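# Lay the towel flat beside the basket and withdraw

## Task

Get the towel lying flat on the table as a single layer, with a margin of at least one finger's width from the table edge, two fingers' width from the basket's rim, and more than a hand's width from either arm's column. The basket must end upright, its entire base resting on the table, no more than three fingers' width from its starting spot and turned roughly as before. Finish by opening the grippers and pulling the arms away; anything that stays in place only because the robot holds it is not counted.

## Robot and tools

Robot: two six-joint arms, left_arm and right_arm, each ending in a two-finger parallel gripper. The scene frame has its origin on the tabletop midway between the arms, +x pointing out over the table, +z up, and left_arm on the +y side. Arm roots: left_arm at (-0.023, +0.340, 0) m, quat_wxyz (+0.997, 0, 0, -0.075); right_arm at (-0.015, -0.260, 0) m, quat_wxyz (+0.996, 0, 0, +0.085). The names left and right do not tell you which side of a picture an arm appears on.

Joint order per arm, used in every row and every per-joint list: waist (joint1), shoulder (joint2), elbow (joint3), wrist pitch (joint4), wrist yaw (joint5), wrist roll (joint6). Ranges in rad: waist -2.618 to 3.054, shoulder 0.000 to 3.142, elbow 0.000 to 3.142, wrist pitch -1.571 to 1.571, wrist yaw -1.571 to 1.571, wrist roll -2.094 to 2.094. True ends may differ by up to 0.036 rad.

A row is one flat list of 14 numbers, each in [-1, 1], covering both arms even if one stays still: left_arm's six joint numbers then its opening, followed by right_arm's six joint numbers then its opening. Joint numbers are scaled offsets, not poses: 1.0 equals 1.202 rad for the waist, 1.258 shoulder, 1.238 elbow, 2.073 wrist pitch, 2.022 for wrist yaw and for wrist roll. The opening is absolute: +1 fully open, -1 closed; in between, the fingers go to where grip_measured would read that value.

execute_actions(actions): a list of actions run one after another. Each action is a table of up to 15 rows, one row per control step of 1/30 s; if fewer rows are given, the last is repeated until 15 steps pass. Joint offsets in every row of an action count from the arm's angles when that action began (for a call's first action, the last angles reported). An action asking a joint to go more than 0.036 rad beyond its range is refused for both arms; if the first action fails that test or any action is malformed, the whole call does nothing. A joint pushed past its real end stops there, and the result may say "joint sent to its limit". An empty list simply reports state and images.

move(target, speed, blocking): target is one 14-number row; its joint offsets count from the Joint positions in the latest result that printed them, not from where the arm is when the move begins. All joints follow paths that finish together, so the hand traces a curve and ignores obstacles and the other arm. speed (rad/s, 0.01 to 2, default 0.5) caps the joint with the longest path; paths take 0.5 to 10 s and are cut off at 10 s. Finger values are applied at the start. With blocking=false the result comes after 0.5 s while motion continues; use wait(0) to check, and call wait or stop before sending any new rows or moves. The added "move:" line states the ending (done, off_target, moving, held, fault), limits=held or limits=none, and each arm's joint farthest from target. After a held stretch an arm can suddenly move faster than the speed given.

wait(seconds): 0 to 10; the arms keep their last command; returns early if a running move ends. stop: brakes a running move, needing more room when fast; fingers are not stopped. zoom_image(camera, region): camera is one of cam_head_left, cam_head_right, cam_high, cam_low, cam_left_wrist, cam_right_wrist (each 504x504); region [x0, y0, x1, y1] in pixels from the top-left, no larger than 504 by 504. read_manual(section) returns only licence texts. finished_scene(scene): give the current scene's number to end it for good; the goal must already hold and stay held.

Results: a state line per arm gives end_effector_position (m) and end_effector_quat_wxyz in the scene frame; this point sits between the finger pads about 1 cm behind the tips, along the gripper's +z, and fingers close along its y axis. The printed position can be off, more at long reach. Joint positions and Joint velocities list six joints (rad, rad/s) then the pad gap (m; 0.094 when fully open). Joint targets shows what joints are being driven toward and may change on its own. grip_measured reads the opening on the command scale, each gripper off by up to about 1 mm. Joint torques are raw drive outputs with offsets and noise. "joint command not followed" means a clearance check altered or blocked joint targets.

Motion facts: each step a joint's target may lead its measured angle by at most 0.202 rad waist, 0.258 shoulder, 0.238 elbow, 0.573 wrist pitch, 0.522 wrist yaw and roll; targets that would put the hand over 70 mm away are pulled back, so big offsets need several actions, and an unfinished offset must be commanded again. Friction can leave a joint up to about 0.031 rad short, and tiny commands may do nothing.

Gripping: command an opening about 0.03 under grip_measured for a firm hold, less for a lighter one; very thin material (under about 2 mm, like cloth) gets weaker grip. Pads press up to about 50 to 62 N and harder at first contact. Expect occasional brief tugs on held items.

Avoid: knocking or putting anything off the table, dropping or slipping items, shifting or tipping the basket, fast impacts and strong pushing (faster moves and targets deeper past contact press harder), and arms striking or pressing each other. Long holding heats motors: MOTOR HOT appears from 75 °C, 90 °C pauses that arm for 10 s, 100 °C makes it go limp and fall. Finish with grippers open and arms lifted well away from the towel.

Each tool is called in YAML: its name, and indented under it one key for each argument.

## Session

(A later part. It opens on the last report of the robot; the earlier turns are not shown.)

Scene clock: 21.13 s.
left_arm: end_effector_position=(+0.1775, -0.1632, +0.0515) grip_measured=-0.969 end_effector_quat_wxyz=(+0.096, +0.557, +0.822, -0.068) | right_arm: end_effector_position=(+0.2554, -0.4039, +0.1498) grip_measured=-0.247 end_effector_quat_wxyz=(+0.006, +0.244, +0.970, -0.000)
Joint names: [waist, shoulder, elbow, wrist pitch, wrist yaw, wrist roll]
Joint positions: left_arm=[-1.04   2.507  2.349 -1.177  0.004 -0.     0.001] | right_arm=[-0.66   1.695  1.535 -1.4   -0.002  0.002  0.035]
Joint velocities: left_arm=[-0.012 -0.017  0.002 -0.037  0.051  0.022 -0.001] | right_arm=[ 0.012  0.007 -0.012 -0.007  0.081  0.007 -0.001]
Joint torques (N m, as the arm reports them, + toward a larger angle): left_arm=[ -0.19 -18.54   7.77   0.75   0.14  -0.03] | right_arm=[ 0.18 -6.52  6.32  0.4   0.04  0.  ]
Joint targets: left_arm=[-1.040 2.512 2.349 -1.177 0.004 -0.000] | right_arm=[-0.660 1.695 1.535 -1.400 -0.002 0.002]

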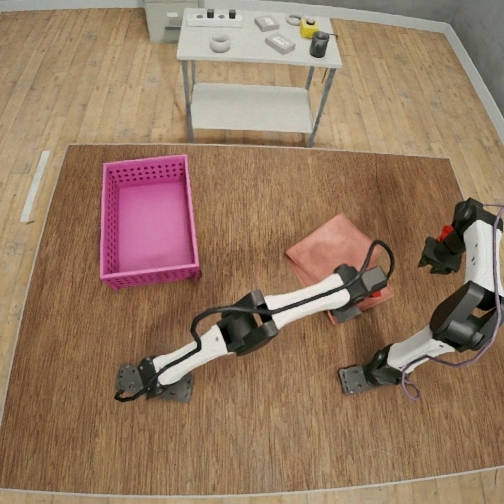

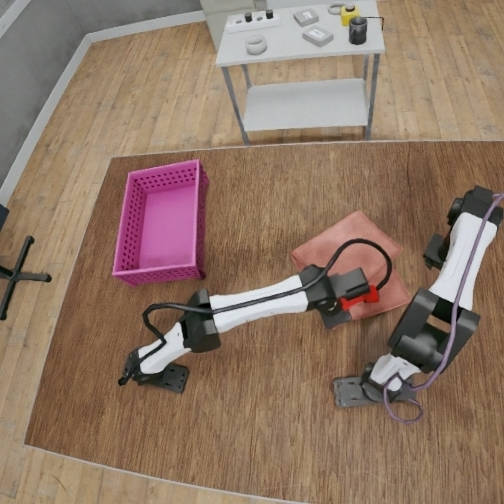

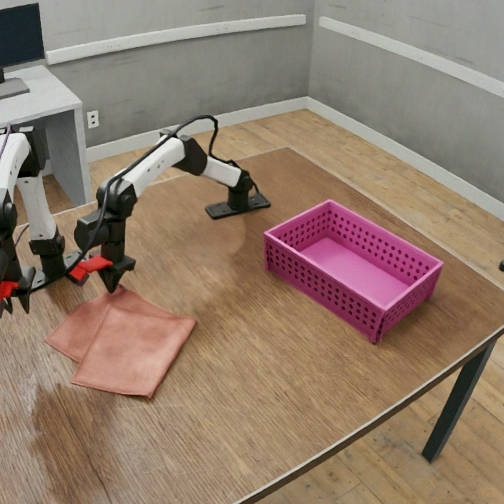

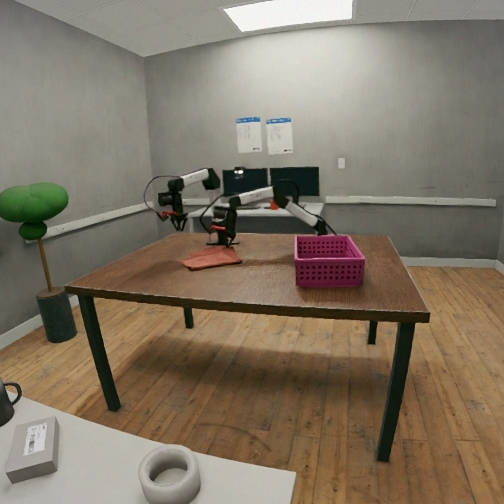

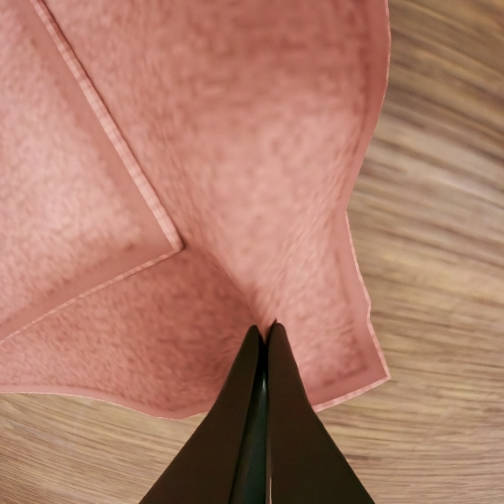

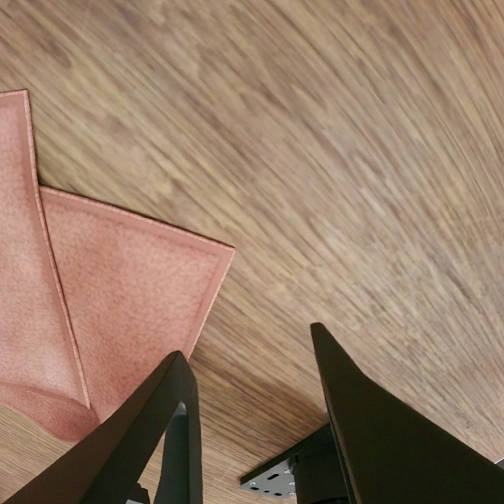

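move:
  target: [0.148,-0.51,-0.89,0.283,0,0,-1,0,0,0,0,0,0,-0.25]
  speed: 0.4

Scene clock: 27.00 s.
left_arm: end_effector_position=(+0.1962, -0.0197, +0.0435) grip_measured=-0.969 end_effector_quat_wxyz=(+0.153, +0.481, +0.859, -0.088) | right_arm: end_effector_position=(+0.2554, -0.4039, +0.1498) grip_measured=-0.247 end_effector_quat_wxyz=(+0.006, +0.244, +0.970, -0.000)
Joint names: [waist, shoulder, elbow, wrist pitch, wrist yaw, wrist roll]
Joint positions: left_arm=[-0.871  1.88   1.271 -0.607  0.004 -0.     0.001] | right_arm=[-0.66   1.695  1.535 -1.4   -0.002  0.002  0.035]
Joint velocities: left_arm=[-0.012  0.017  0.002 -0.007  0.037 -0.081  0.   ] | right_arm=[-0.012  0.027 -0.012 -0.125  0.007 -0.007 -0.   ]
Joint torques (N m, as the arm reports them, + toward a larger angle): left_arm=[  0.56 -14.03   5.63   1.15   0.14  -0.04] | right_arm=[ 0.16 -6.57  6.31  0.4   0.04 -0.01]
Joint targets: left_arm=[-0.862 1.866 1.247 -0.590 0.004 -0.000] | right_arm=[-0.660 1.695 1.535 -1.400 -0.002 0.002]
move: off_target (left_arm); limits=none; left_arm: farthest joint: the elbow, 0.023 radians from its target (1.101 radians at the start); right_arm: farthest joint: the waist, 0.000 radians from its target (0.000 radians at the start)

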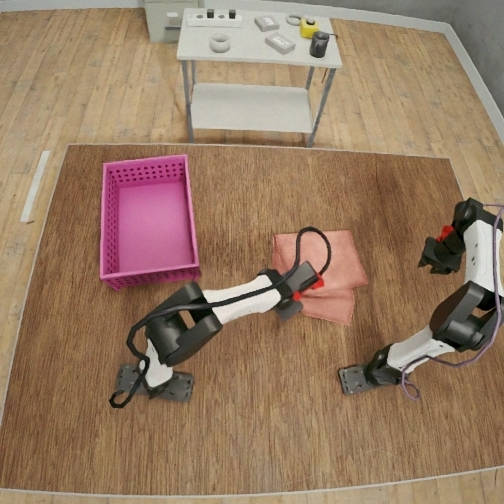

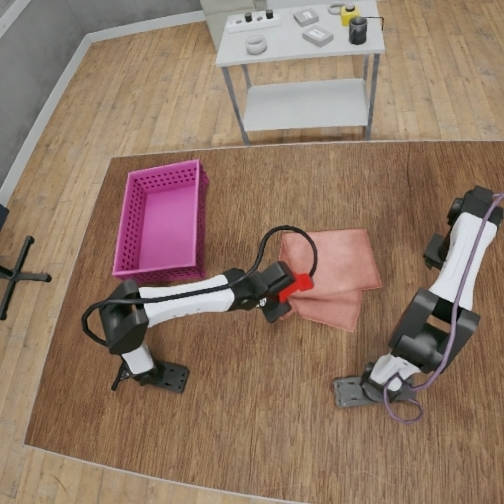

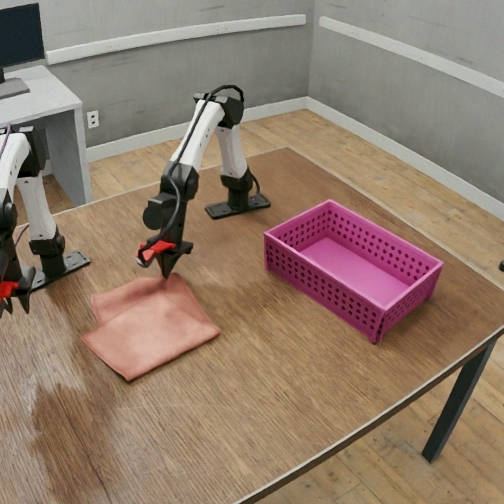

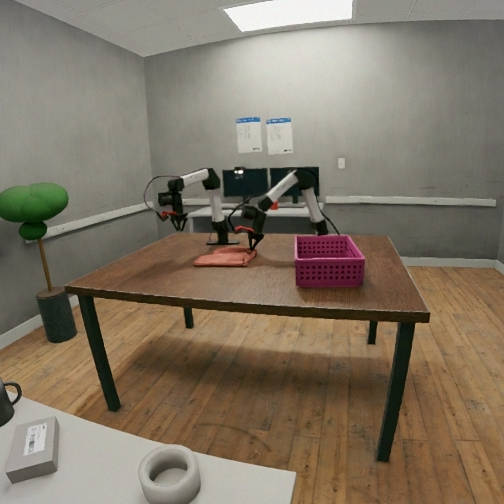

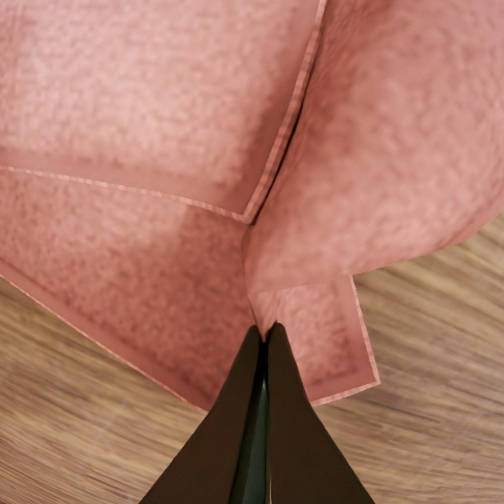

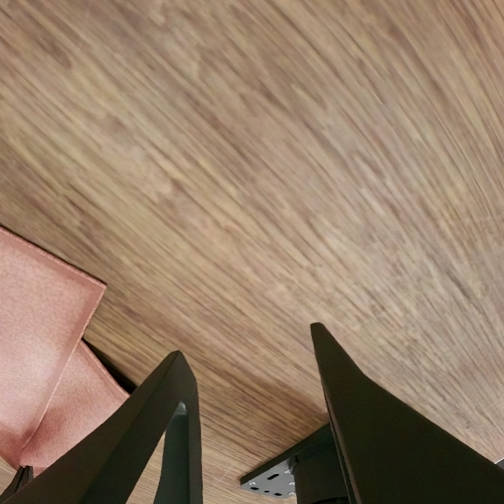

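zoom_image:
  camera: "cam_head_left"
  region: [240, 200, 420, 380]

zoom_image:
  camera: "cam_high"
  region: [40, 220, 260, 400]

Region (240, 200, 420, 380) of cam_head_left's 504x504 image, scaled by 2.800, with more detail than that image has.

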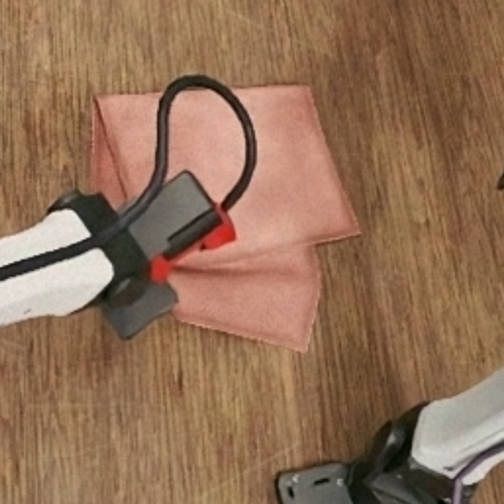

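Region (40, 220, 260, 400) of cam_high's 504x504 image, scaled by 2.291, with more detail than that image has; it fills the top 412 rows of this view, and the rest is white.

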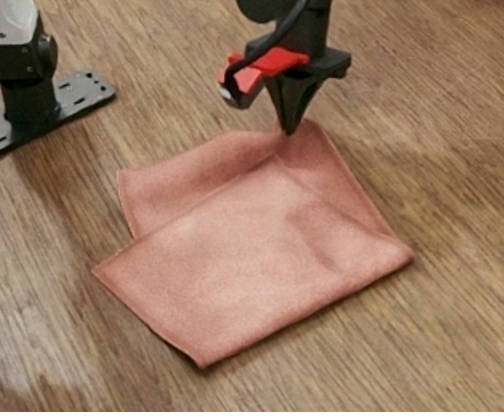

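move:
  target: [0,0,0,0,0,0.25,-1,0.752,-0.295,-0.58,0.195,0,0,-0.25]
  speed: 0.6

Scene clock: 31.73 s.
left_arm: end_effector_position=(+0.1962, -0.0197, +0.0435) grip_measured=-0.969 end_effector_quat_wxyz=(+0.170, +0.677, +0.715, -0.048) | right_arm: end_effector_position=(+0.1821, -0.1748, +0.0580) grip_measured=-0.247 end_effector_quat_wxyz=(+0.024, -0.200, +0.979, +0.006)
Joint names: [waist, shoulder, elbow, wrist pitch, wrist yaw, wrist roll]
Joint positions: left_arm=[-0.871  1.88   1.271 -0.606  0.004  0.494  0.001] | right_arm=[ 0.235  1.341  0.832 -1.013 -0.002  0.002  0.035]
Joint velocities: left_arm=[-0.002  0.002 -0.017 -0.007 -0.007  0.007 -0.001] | right_arm=[ 0.002 -0.007 -0.002 -0.037  0.022  0.007  0.   ]
Joint torques (N m, as the arm reports them, + toward a larger angle): left_arm=[ -0.2  -12.72   7.47   0.98   0.17   0.05] | right_arm=[ 0.91 -4.53  5.03  0.62  0.04 -0.01]
Joint targets: left_arm=[-0.871 1.880 1.271 -0.607 0.004 0.505] | right_arm=[0.244 1.324 0.816 -0.996 -0.002 0.002]
move: done; limits=none; left_arm: farthest joint: the wrist roll, 0.011 radians from its target (0.506 radians at the start); right_arm: farthest joint: the shoulder, 0.017 radians from its target (0.371 radians at the start)

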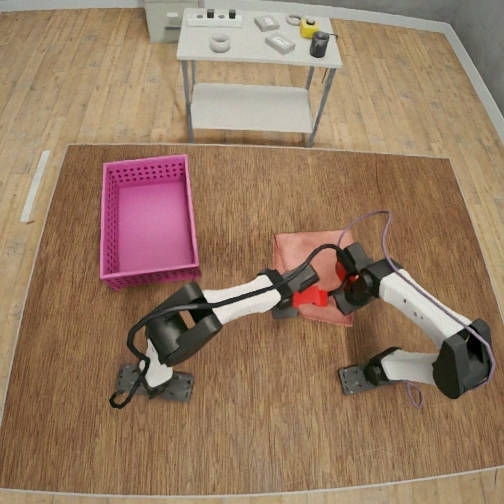

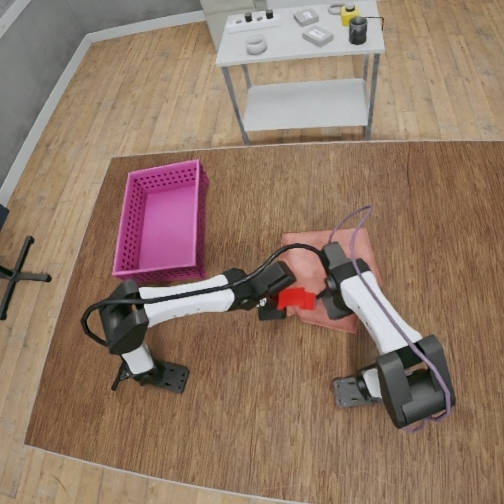

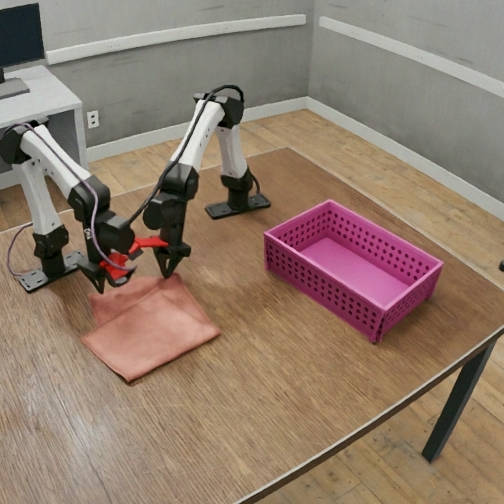

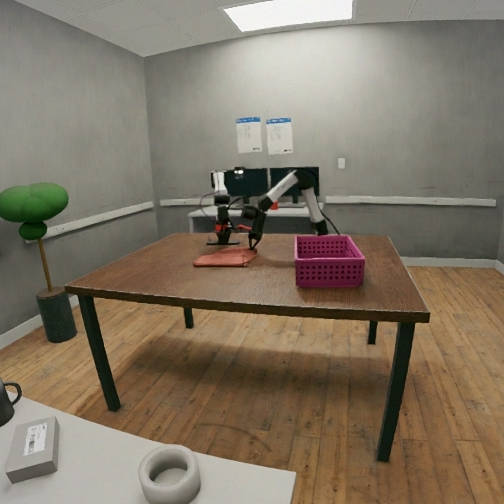

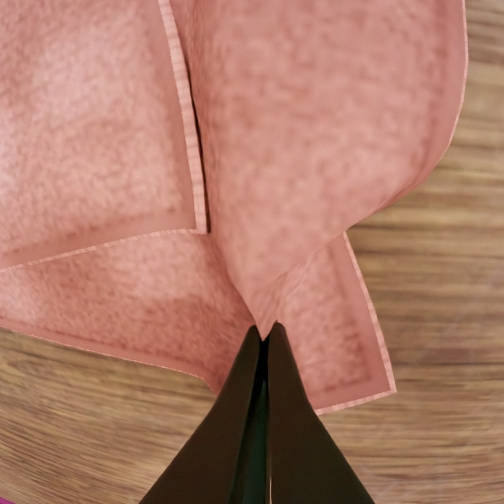

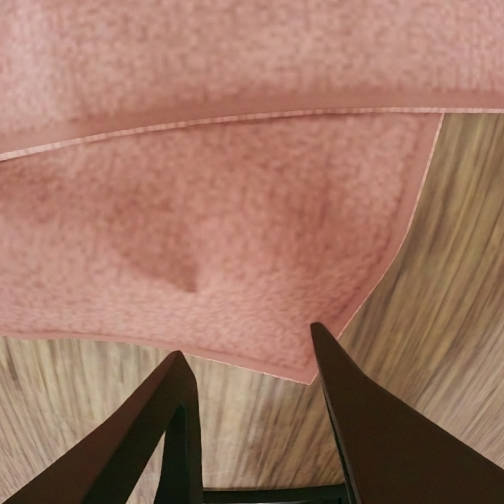

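zoom_image:
  camera: "cam_low"
  region: [170, 160, 310, 280]

zoom_image:
  camera: "cam_high"
  region: [40, 180, 260, 400]

Region (170, 160, 310, 280) of cam_low's 504x504 image, scaled by 3.600, with more detail than that image has; it fills the top 432 rows of this view, and the rest is white.

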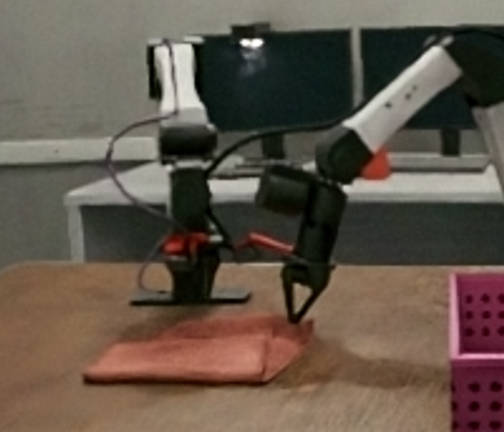

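Region (40, 180, 260, 400) of cam_high's 504x504 image, scaled by 2.291, with more detail than that image has.

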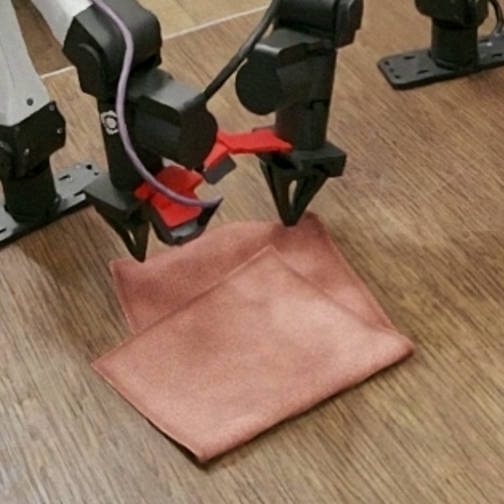

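move:
  target: [0,-0.123,-0.286,0.227,0,0,-1,0,0.075,-0.041,0.058,0,0,-0.25]
  speed: 0.35

Scene clock: 35.93 s.
left_arm: end_effector_position=(+0.1961, -0.0196, +0.0392) grip_measured=-0.969 end_effector_quat_wxyz=(+0.294, +0.655, +0.691, -0.081) | right_arm: end_effector_position=(+0.1906, -0.1712, +0.0353) grip_measured=-0.247 end_effector_quat_wxyz=(+0.020, -0.200, +0.980, +0.005)
Joint names: [waist, shoulder, elbow, wrist pitch, wrist yaw, wrist roll]
Joint positions: left_arm=[-0.871  1.741  0.939 -0.15   0.004  0.495  0.001] | right_arm=[ 0.235  1.419  0.799 -0.91  -0.002  0.002  0.035]
Joint velocities: left_arm=[-0.007 -0.002 -0.012  0.007 -0.022  0.066  0.001] | right_arm=[ 0.002  0.007  0.007 -0.081 -0.022  0.051  0.   ]
Joint torques (N m, as the arm reports them, + toward a larger angle): left_arm=[ -0.21 -12.36   5.44   1.54   0.17  -0.05] | right_arm=[ 0.18 -2.66  4.7   0.59  0.05  0.  ]
Joint targets: left_arm=[-0.871 1.725 0.916 -0.136 0.004 0.494] | right_arm=[0.235 1.435 0.782 -0.893 -0.002 0.002]
move: off_target (left_arm); limits=none; left_arm: farthest joint: the elbow, 0.022 radians from its target (0.354 radians at the start); right_arm: farthest joint: the elbow, 0.018 radians from its target (0.051 radians at the start)

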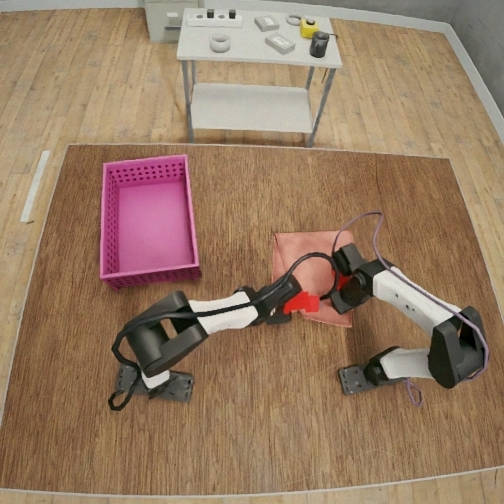

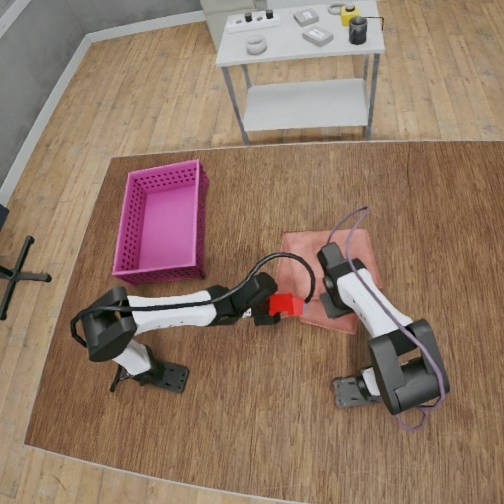

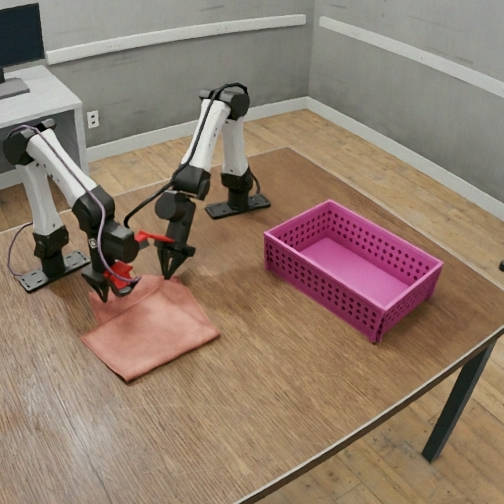

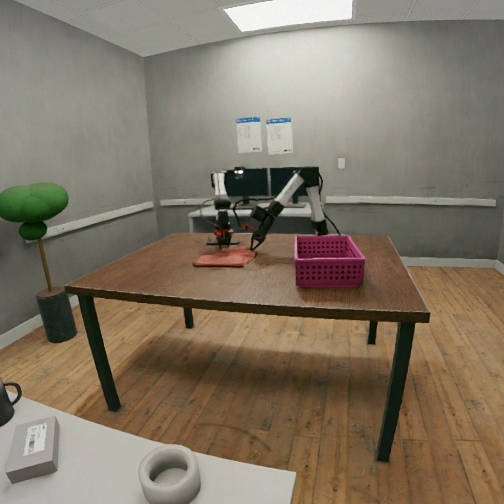

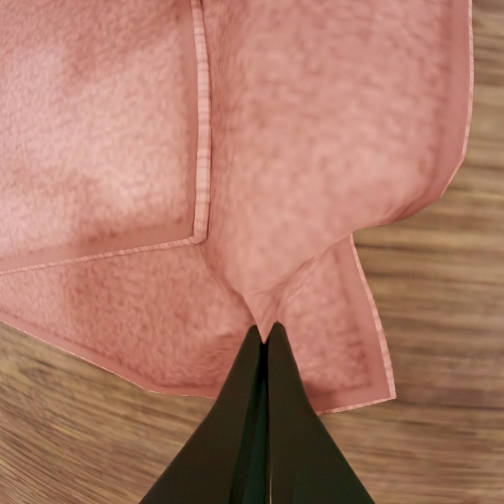

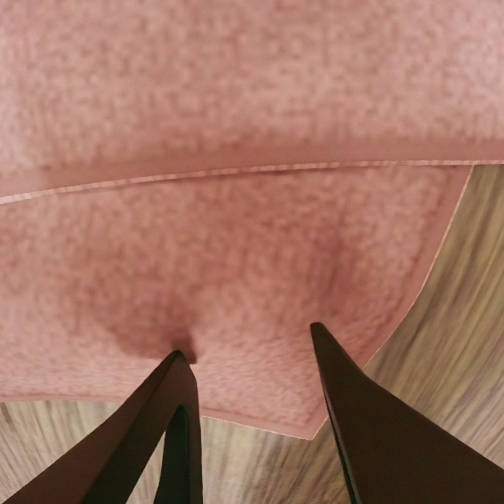

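execute_actions:
  actions:
    - [[0,0,0,0,0,0,-1,0,0.016,-0.016,0.01,0,0,-0.25],[0,0,0,0,0,0,-1,0,0.02,-0.019,0.013,0,0,-0.25],[0,0,0,0,0,0,-1,0,0.024,-0.021,0.016,0,0,-0.25],[0,0,0,0,0,0,-1,0,0.028,-0.024,0.019,0,0,-0.25],[0,0,0,0,0,0,-1,0,0.032,-0.026,0.022,0,0,-0.25],[0,0,0,0,0,0,-1,0,0.036,-0.029,0.025,0,0,-0.25],[0,0,0,0,0,0,-1,0,0.04,-0.032,0.028,0,0,-0.25],[0,0,0,0,0,0,-1,0,0.044,-0.035,0.031,0,0,-0.25],[0,0,0,0,0,0,-1,0,0.048,-0.037,0.034,0,0,-0.25],[0,0,0,0,0,0,-1,0,0.053,-0.04,0.038,0,0,-0.25]]
    - [[0,0,0,0,0,0,-1,0,0.02,-0.014,0,0,0,-0.25]]

Scene clock: 38.23 s.
left_arm: end_effector_position=(+0.1961, -0.0196, +0.0393) grip_measured=-0.969 end_effector_quat_wxyz=(+0.294, +0.655, +0.691, -0.081) | right_arm: end_effector_position=(+0.1872, -0.1726, +0.0175) grip_measured=-0.247 end_effector_quat_wxyz=(+0.003, -0.200, +0.980, +0.002)
Joint names: [waist, shoulder, elbow, wrist pitch, wrist yaw, wrist roll]
Joint positions: left_arm=[-0.871  1.741  0.939 -0.15   0.004  0.495  0.001] | right_arm=[ 0.235  1.47   0.766 -0.861 -0.002  0.002  0.035]
Joint velocities: left_arm=[-0.002 -0.002 -0.002 -0.037  0.022  0.022  0.001] | right_arm=[-0.007  0.007 -0.012  0.037 -0.037 -0.007 -0.   ]
Joint torques (N m, as the arm reports them, + toward a larger angle): left_arm=[ -0.2  -10.93   7.41   1.45   0.19  -0.04] | right_arm=[ 0.16 -2.24  4.43  0.4   0.04  0.  ]
Joint targets: left_arm=[-0.871 1.741 0.939 -0.150 0.004 0.495] | right_arm=[0.235 1.495 0.749 -0.861 -0.002 0.002]

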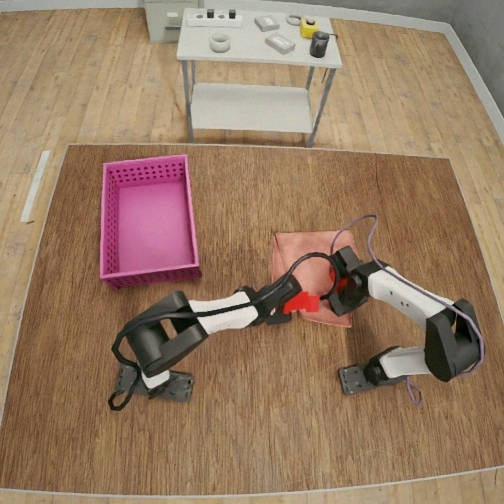

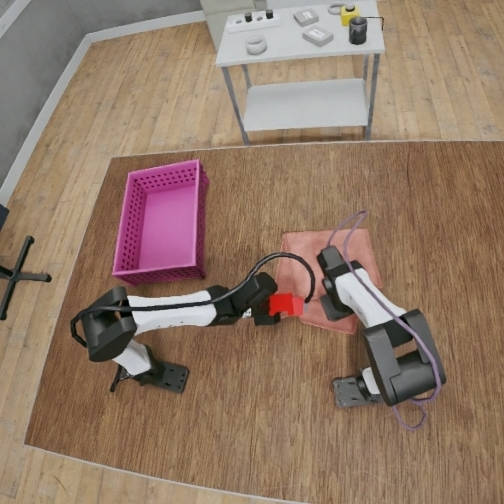

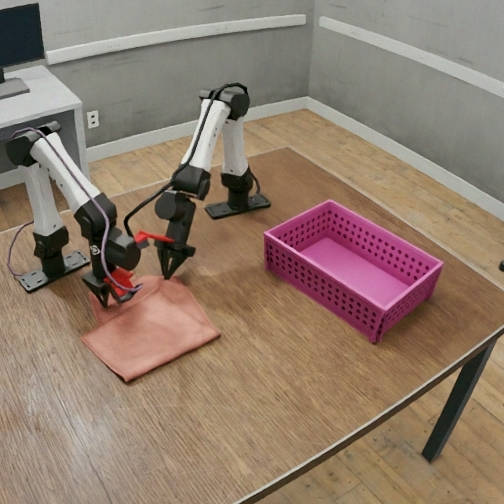

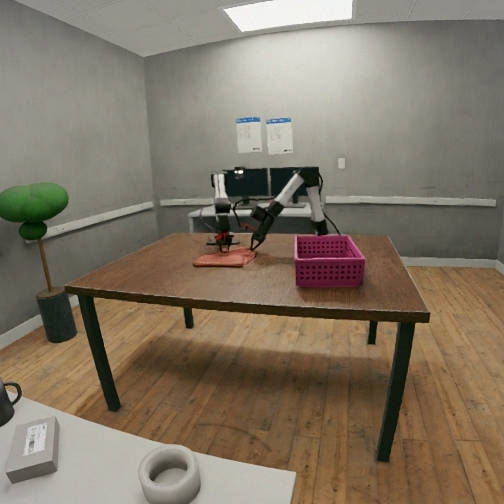

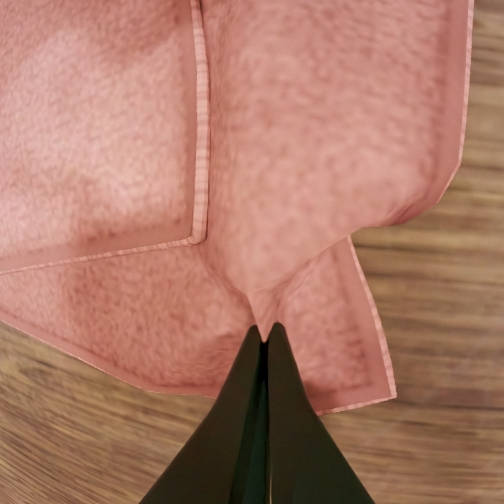

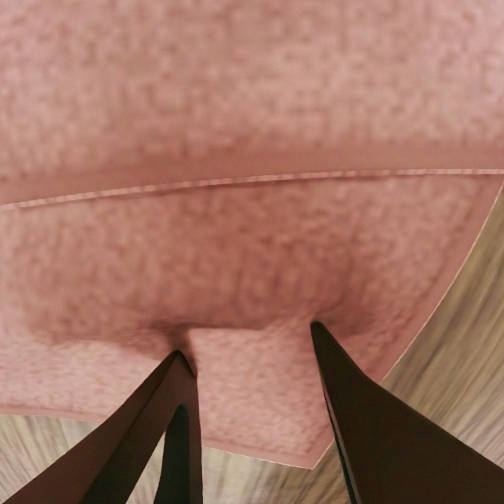

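execute_actions:
  actions:
    - [[0,0,0,0,0,0,-1,0,0.03,-0.014,0,0,0,-0.28],[0,0,0,0,0,0,-1,0,0.03,-0.014,0,0,0,-0.31],[0,0,0,0,0,0,-1,0,0.03,-0.014,0,0,0,-0.34],[0,0,0,0,0,0,-1,0,0.03,-0.014,0,0,0,-0.37],[0,0,0,0,0,0,-1,0,0.03,-0.014,0,0,0,-0.40],[0,0,0,0,0,0,-1,0,0.03,-0.014,0,0,0,-0.43],[0,0,0,0,0,0,-1,0,0.03,-0.014,0,0,0,-0.46],[0,0,0,0,0,0,-1,0,0.03,-0.014,0,0,0,-0.49],[0,0,0,0,0,0,-1,0,0.03,-0.014,0,0,0,-0.52],[0,0,0,0,0,0,-1,0,0.03,-0.014,0,0,0,-0.55],[0,0,0,0,0,0,-1,0,0.03,-0.014,0,0,0,-0.58],[0,0,0,0,0,0,-1,0,0.03,-0.014,0,0,0,-0.61],[0,0,0,0,0,0,-1,0,0.03,-0.014,0,0,0,-0.64],[0,0,0,0,0,0,-1,0,0.03,-0.014,0,0,0,-0.67],[0,0,0,0,0,0,-1,0,0.03,-0.014,0,0,0,-0.70]]
    - [[0,0,0,0,0,0,-1,0,0.03,-0.014,0,0,0,-0.73],[0,0,0,0,0,0,-1,0,0.03,-0.014,0,0,0,-0.76],[0,0,0,0,0,0,-1,0,0.03,-0.014,0,0,0,-0.79],[0,0,0,0,0,0,-1,0,0.03,-0.014,0,0,0,-0.82],[0,0,0,0,0,0,-1,0,0.03,-0.014,0,0,0,-0.85],[0,0,0,0,0,0,-1,0,0.03,-0.014,0,0,0,-0.88],[0,0,0,0,0,0,-1,0,0.03,-0.014,0,0,0,-0.91],[0,0,0,0,0,0,-1,0,0.03,-0.014,0,0,0,-0.94],[0,0,0,0,0,0,-1,0,0.03,-0.014,0,0,0,-0.97],[0,0,0,0,0,0,-1,0,0.03,-0.014,0,0,0,-1]]

Scene clock: 40.33 s.
left_arm: end_effector_position=(+0.1961, -0.0196, +0.0393) grip_measured=-0.969 end_effector_quat_wxyz=(+0.294, +0.655, +0.691, -0.081) | right_arm: end_effector_position=(+0.1859, -0.1712, +0.0164) grip_measured=-0.989 end_effector_quat_wxyz=(-0.001, -0.200, +0.980, +0.006)
Joint names: [waist, shoulder, elbow, wrist pitch, wrist yaw, wrist roll]
Joint positions: left_arm=[-0.871  1.741  0.939 -0.15   0.004  0.495  0.001] | right_arm=[ 0.235  1.475  0.766 -0.861 -0.013  0.002  0.001]
Joint velocities: left_arm=[-0.002  0.022  0.007 -0.007  0.022  0.051  0.001] | right_arm=[-0.032 -0.012 -0.002 -0.037 -0.037 -0.022 -0.   ]
Joint torques (N m, as the arm reports them, + toward a larger angle): left_arm=[ -0.2  -10.91   7.42   1.44   0.17  -0.05] | right_arm=[ 0.17 -1.43  4.41  0.38  0.07 -0.01]
Joint targets: left_arm=[-0.871 1.741 0.939 -0.150 0.004 0.495] | right_arm=[0.235 1.513 0.749 -0.861 -0.010 0.002]

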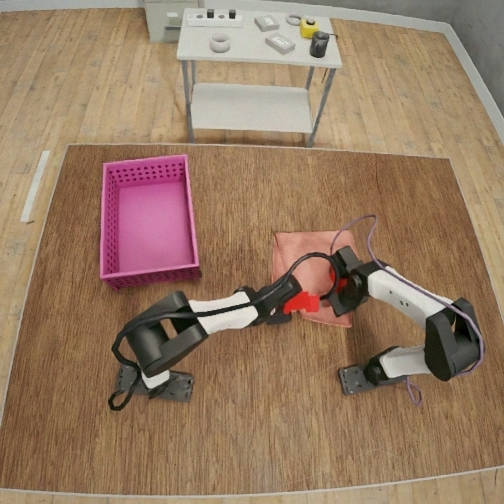

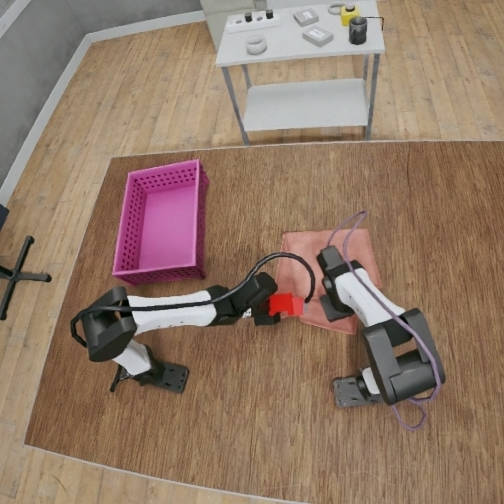

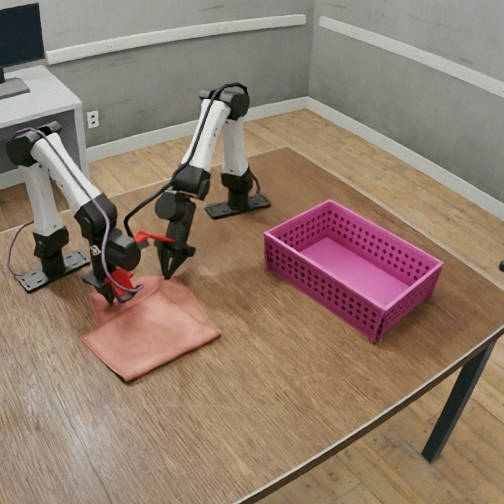

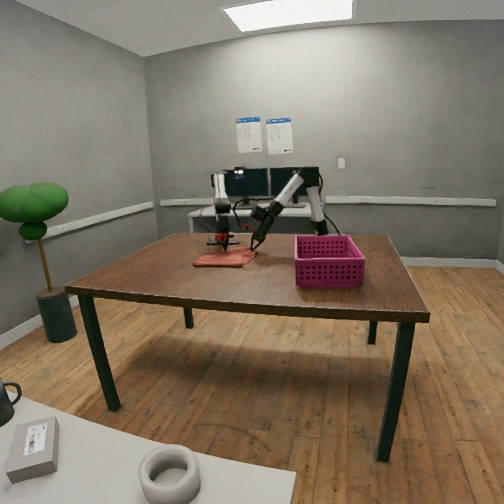

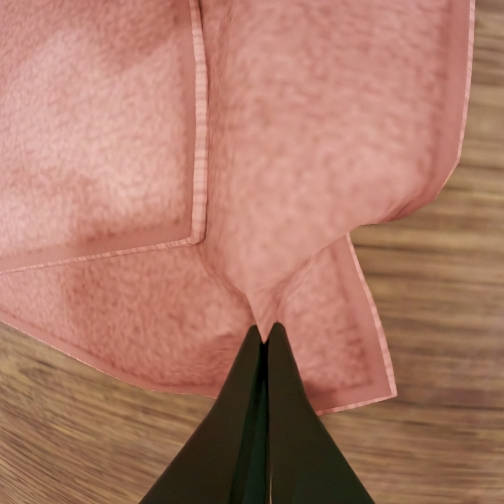

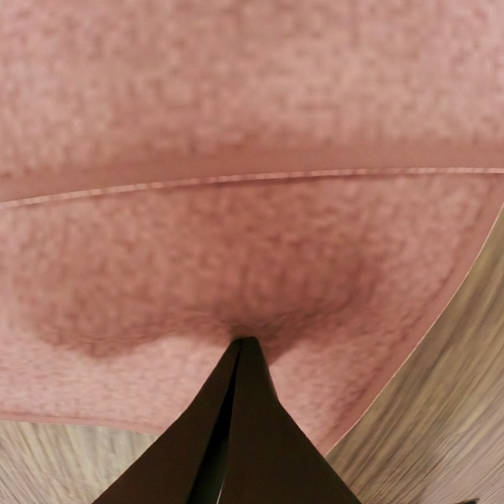

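execute_actions:
  actions:
    - [[0,0,0,0,0,0,-1,-0.003,0.0,0.01,-0.006,0,0.02,-1],[0,0,0,0,0,0,-1,-0.006,-0.004,0.02,-0.012,0,0.04,-1],[0,0,0,0,0,0,-1,-0.009,-0.008,0.03,-0.018,0.004,0.06,-1],[0,0,0,0,0,0,-1,-0.012,-0.012,0.04,-0.024,0.008,0.08,-1],[0,0,0,0,0,0,-1,-0.015,-0.016,0.05,-0.03,0.011,0.10,-1],[0,0,0,0,0,0,-1,-0.018,-0.016,0.06,-0.036,0.011,0.12,-1],[0,0,0,0,0,0,-1,-0.021,-0.016,0.07,-0.042,0.011,0.14,-1],[0,0,0,0,0,0,-1,-0.024,-0.016,0.08,-0.05,0.011,0.16,-1],[0,0,0,0,0,0,-1,-0.027,-0.016,0.091,-0.058,0.011,0.18,-1],[0,0,0,0,0,0,-1,-0.027,-0.016,0.091,-0.058,0.011,0.20,-1],[0,0,0,0,0,0,-1,-0.027,-0.016,0.091,-0.058,0.011,0.22,-1],[0,0,0,0,0,0,-1,-0.027,-0.016,0.091,-0.058,0.011,0.24,-1],[0,0,0,0,0,0,-1,-0.027,-0.016,0.091,-0.058,0.011,0.26,-1],[0,0,0,0,0,0,-1,-0.027,-0.016,0.091,-0.058,0.011,0.28,-1],[0,0,0,0,0,0,-1,-0.027,-0.016,0.091,-0.058,0.011,0.30,-1]]

Scene clock: 42.23 s.
left_arm: end_effector_position=(+0.1961, -0.0196, +0.0393) grip_measured=-0.969 end_effector_quat_wxyz=(+0.294, +0.655, +0.691, -0.081) | right_arm: end_effector_position=(+0.2013, -0.1727, +0.0408) grip_measured=-0.990 end_effector_quat_wxyz=(+0.009, +0.028, +1.000, +0.004)
Joint names: [waist, shoulder, elbow, wrist pitch, wrist yaw, wrist roll]
Joint positions: left_arm=[-0.871  1.741  0.939 -0.15   0.004  0.495  0.001] | right_arm=[ 0.212  1.469  0.866 -0.949  0.     0.437  0.   ]
Joint velocities: left_arm=[-0.027 -0.002  0.002  0.066  0.007 -0.007  0.   ] | right_arm=[ 0.002 -0.002 -0.002 -0.125  0.051  1.004 -0.001]
Joint torques (N m, as the arm reports them, + toward a larger angle): left_arm=[ -0.1  -10.99   7.34   1.4    0.17  -0.06] | right_arm=[-0.68 -5.2   6.96  0.32  0.18  0.08]
Joint targets: left_arm=[-0.871 1.741 0.939 -0.150 0.004 0.495] | right_arm=[0.203 1.455 0.879 -0.981 0.009 0.608]

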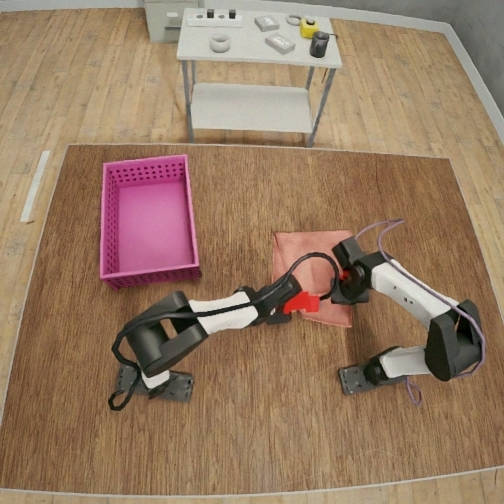

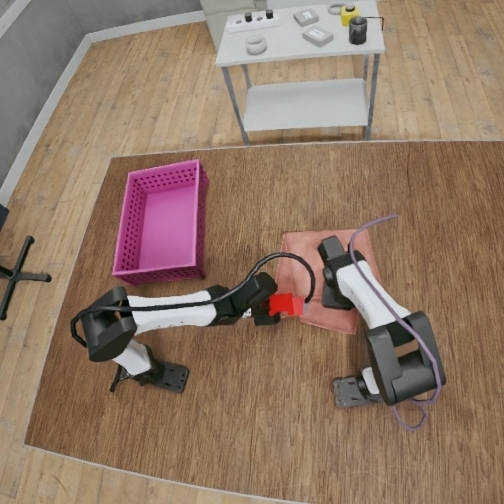

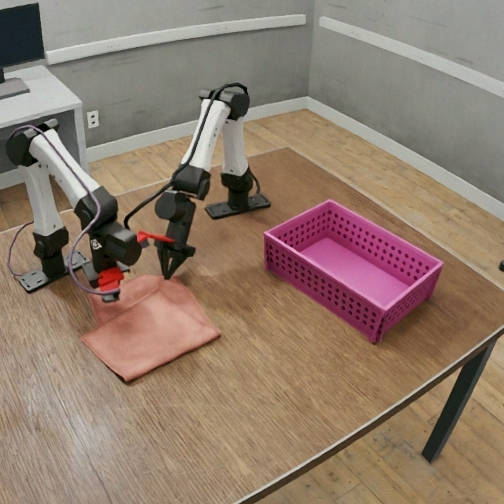

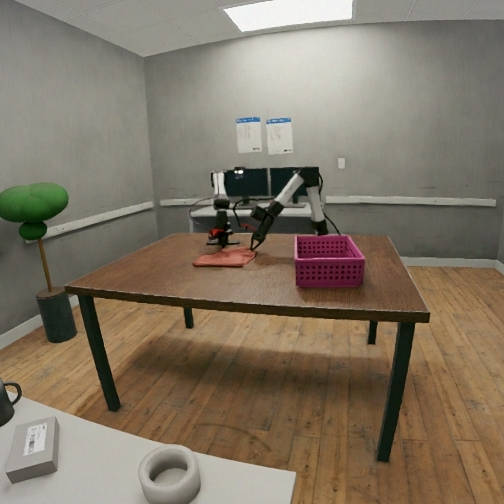

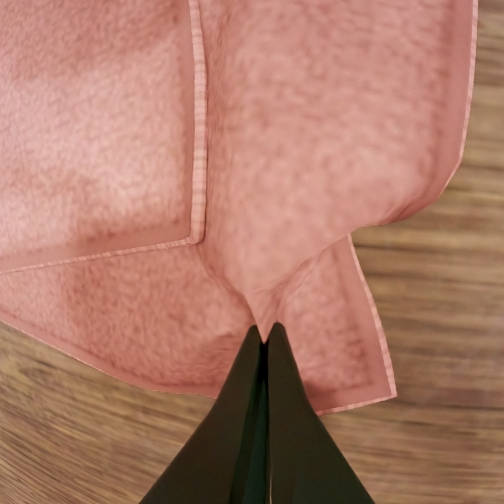

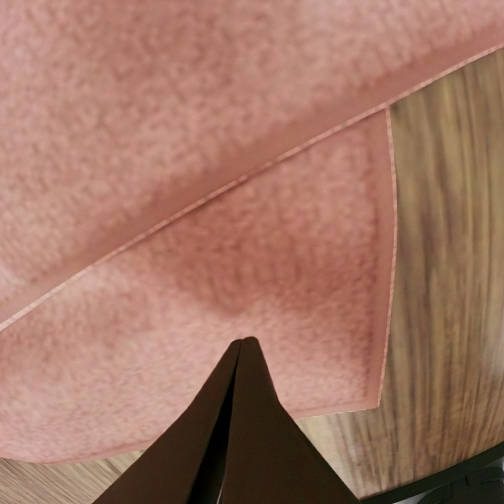

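move:
  target: [0,0,0,0,0,0,-1,0,0,0,-0.012,0,0.755,-0.25]
  speed: 1.2

Scene clock: 44.87 s.
left_arm: end_effector_position=(+0.1961, -0.0196, +0.0393) grip_measured=-0.969 end_effector_quat_wxyz=(+0.294, +0.655, +0.691, -0.081) | right_arm: end_effector_position=(+0.1975, -0.1743, +0.0407) grip_measured=-0.253 end_effector_quat_wxyz=(+0.001, +0.707, +0.707, +0.001)
Joint names: [waist, shoulder, elbow, wrist pitch, wrist yaw, wrist roll]
Joint positions: left_arm=[-0.871  1.741  0.939 -0.15   0.004  0.495  0.001] | right_arm=[ 0.212  1.469  0.866 -0.966  0.001  1.954  0.035]
Joint velocities: left_arm=[-0.017  0.017 -0.002 -0.081  0.022 -0.022 -0.   ] | right_arm=[ 0.012 -0.007  0.012  0.051 -0.022 -0.007  0.   ]
Joint torques (N m, as the arm reports them, + toward a larger angle): left_arm=[ -0.24 -10.9    7.41   1.45   0.16  -0.06] | right_arm=[ 0.15 -4.09  5.82  0.18  0.08  0.11]
Joint targets: left_arm=[-0.871 1.741 0.939 -0.150 0.004 0.495] | right_arm=[0.212 1.469 0.866 -0.974 0.000 1.964]
move: done; limits=none; left_arm: farthest joint: the waist, 0.000 radians from its target (0.000 radians at the start); right_arm: farthest joint: the wrist roll, 0.010 radians from its target (1.371 radians at the start)

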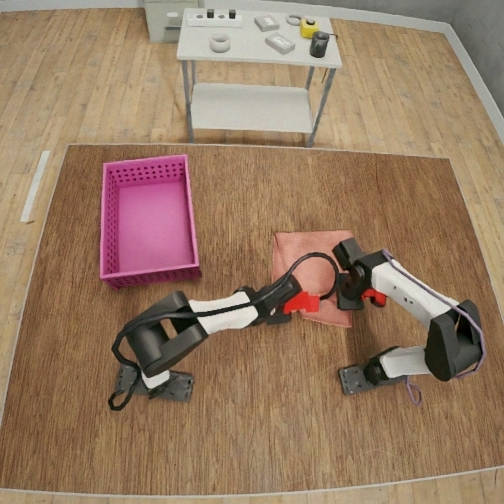

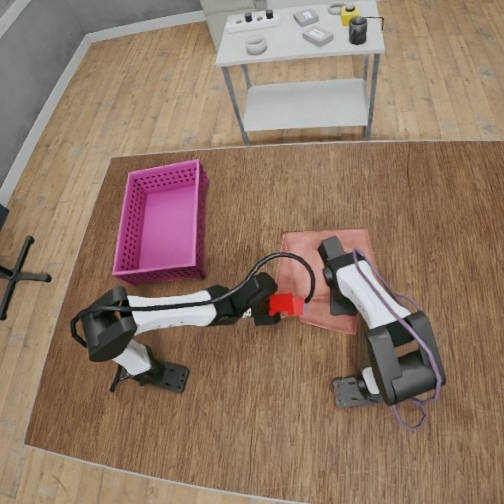

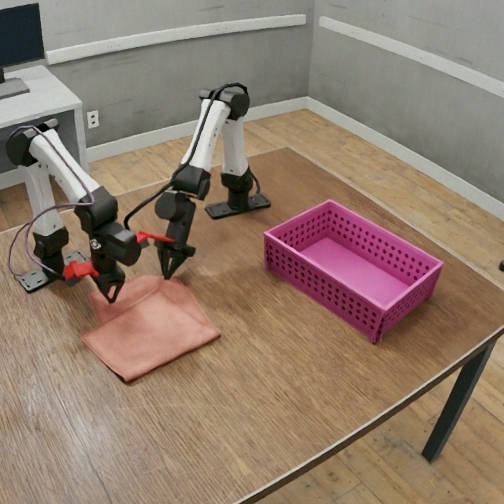

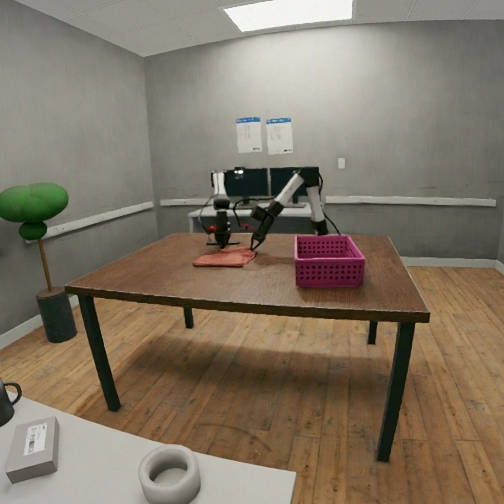

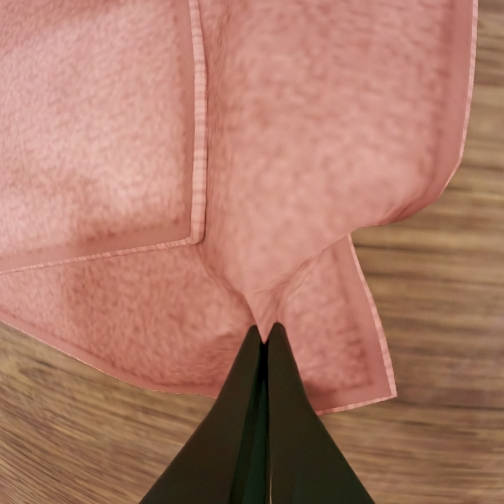

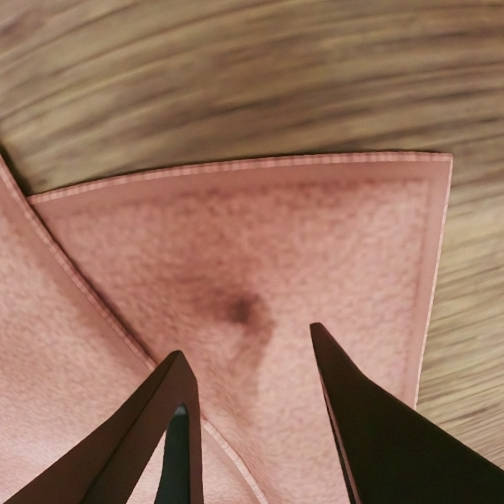

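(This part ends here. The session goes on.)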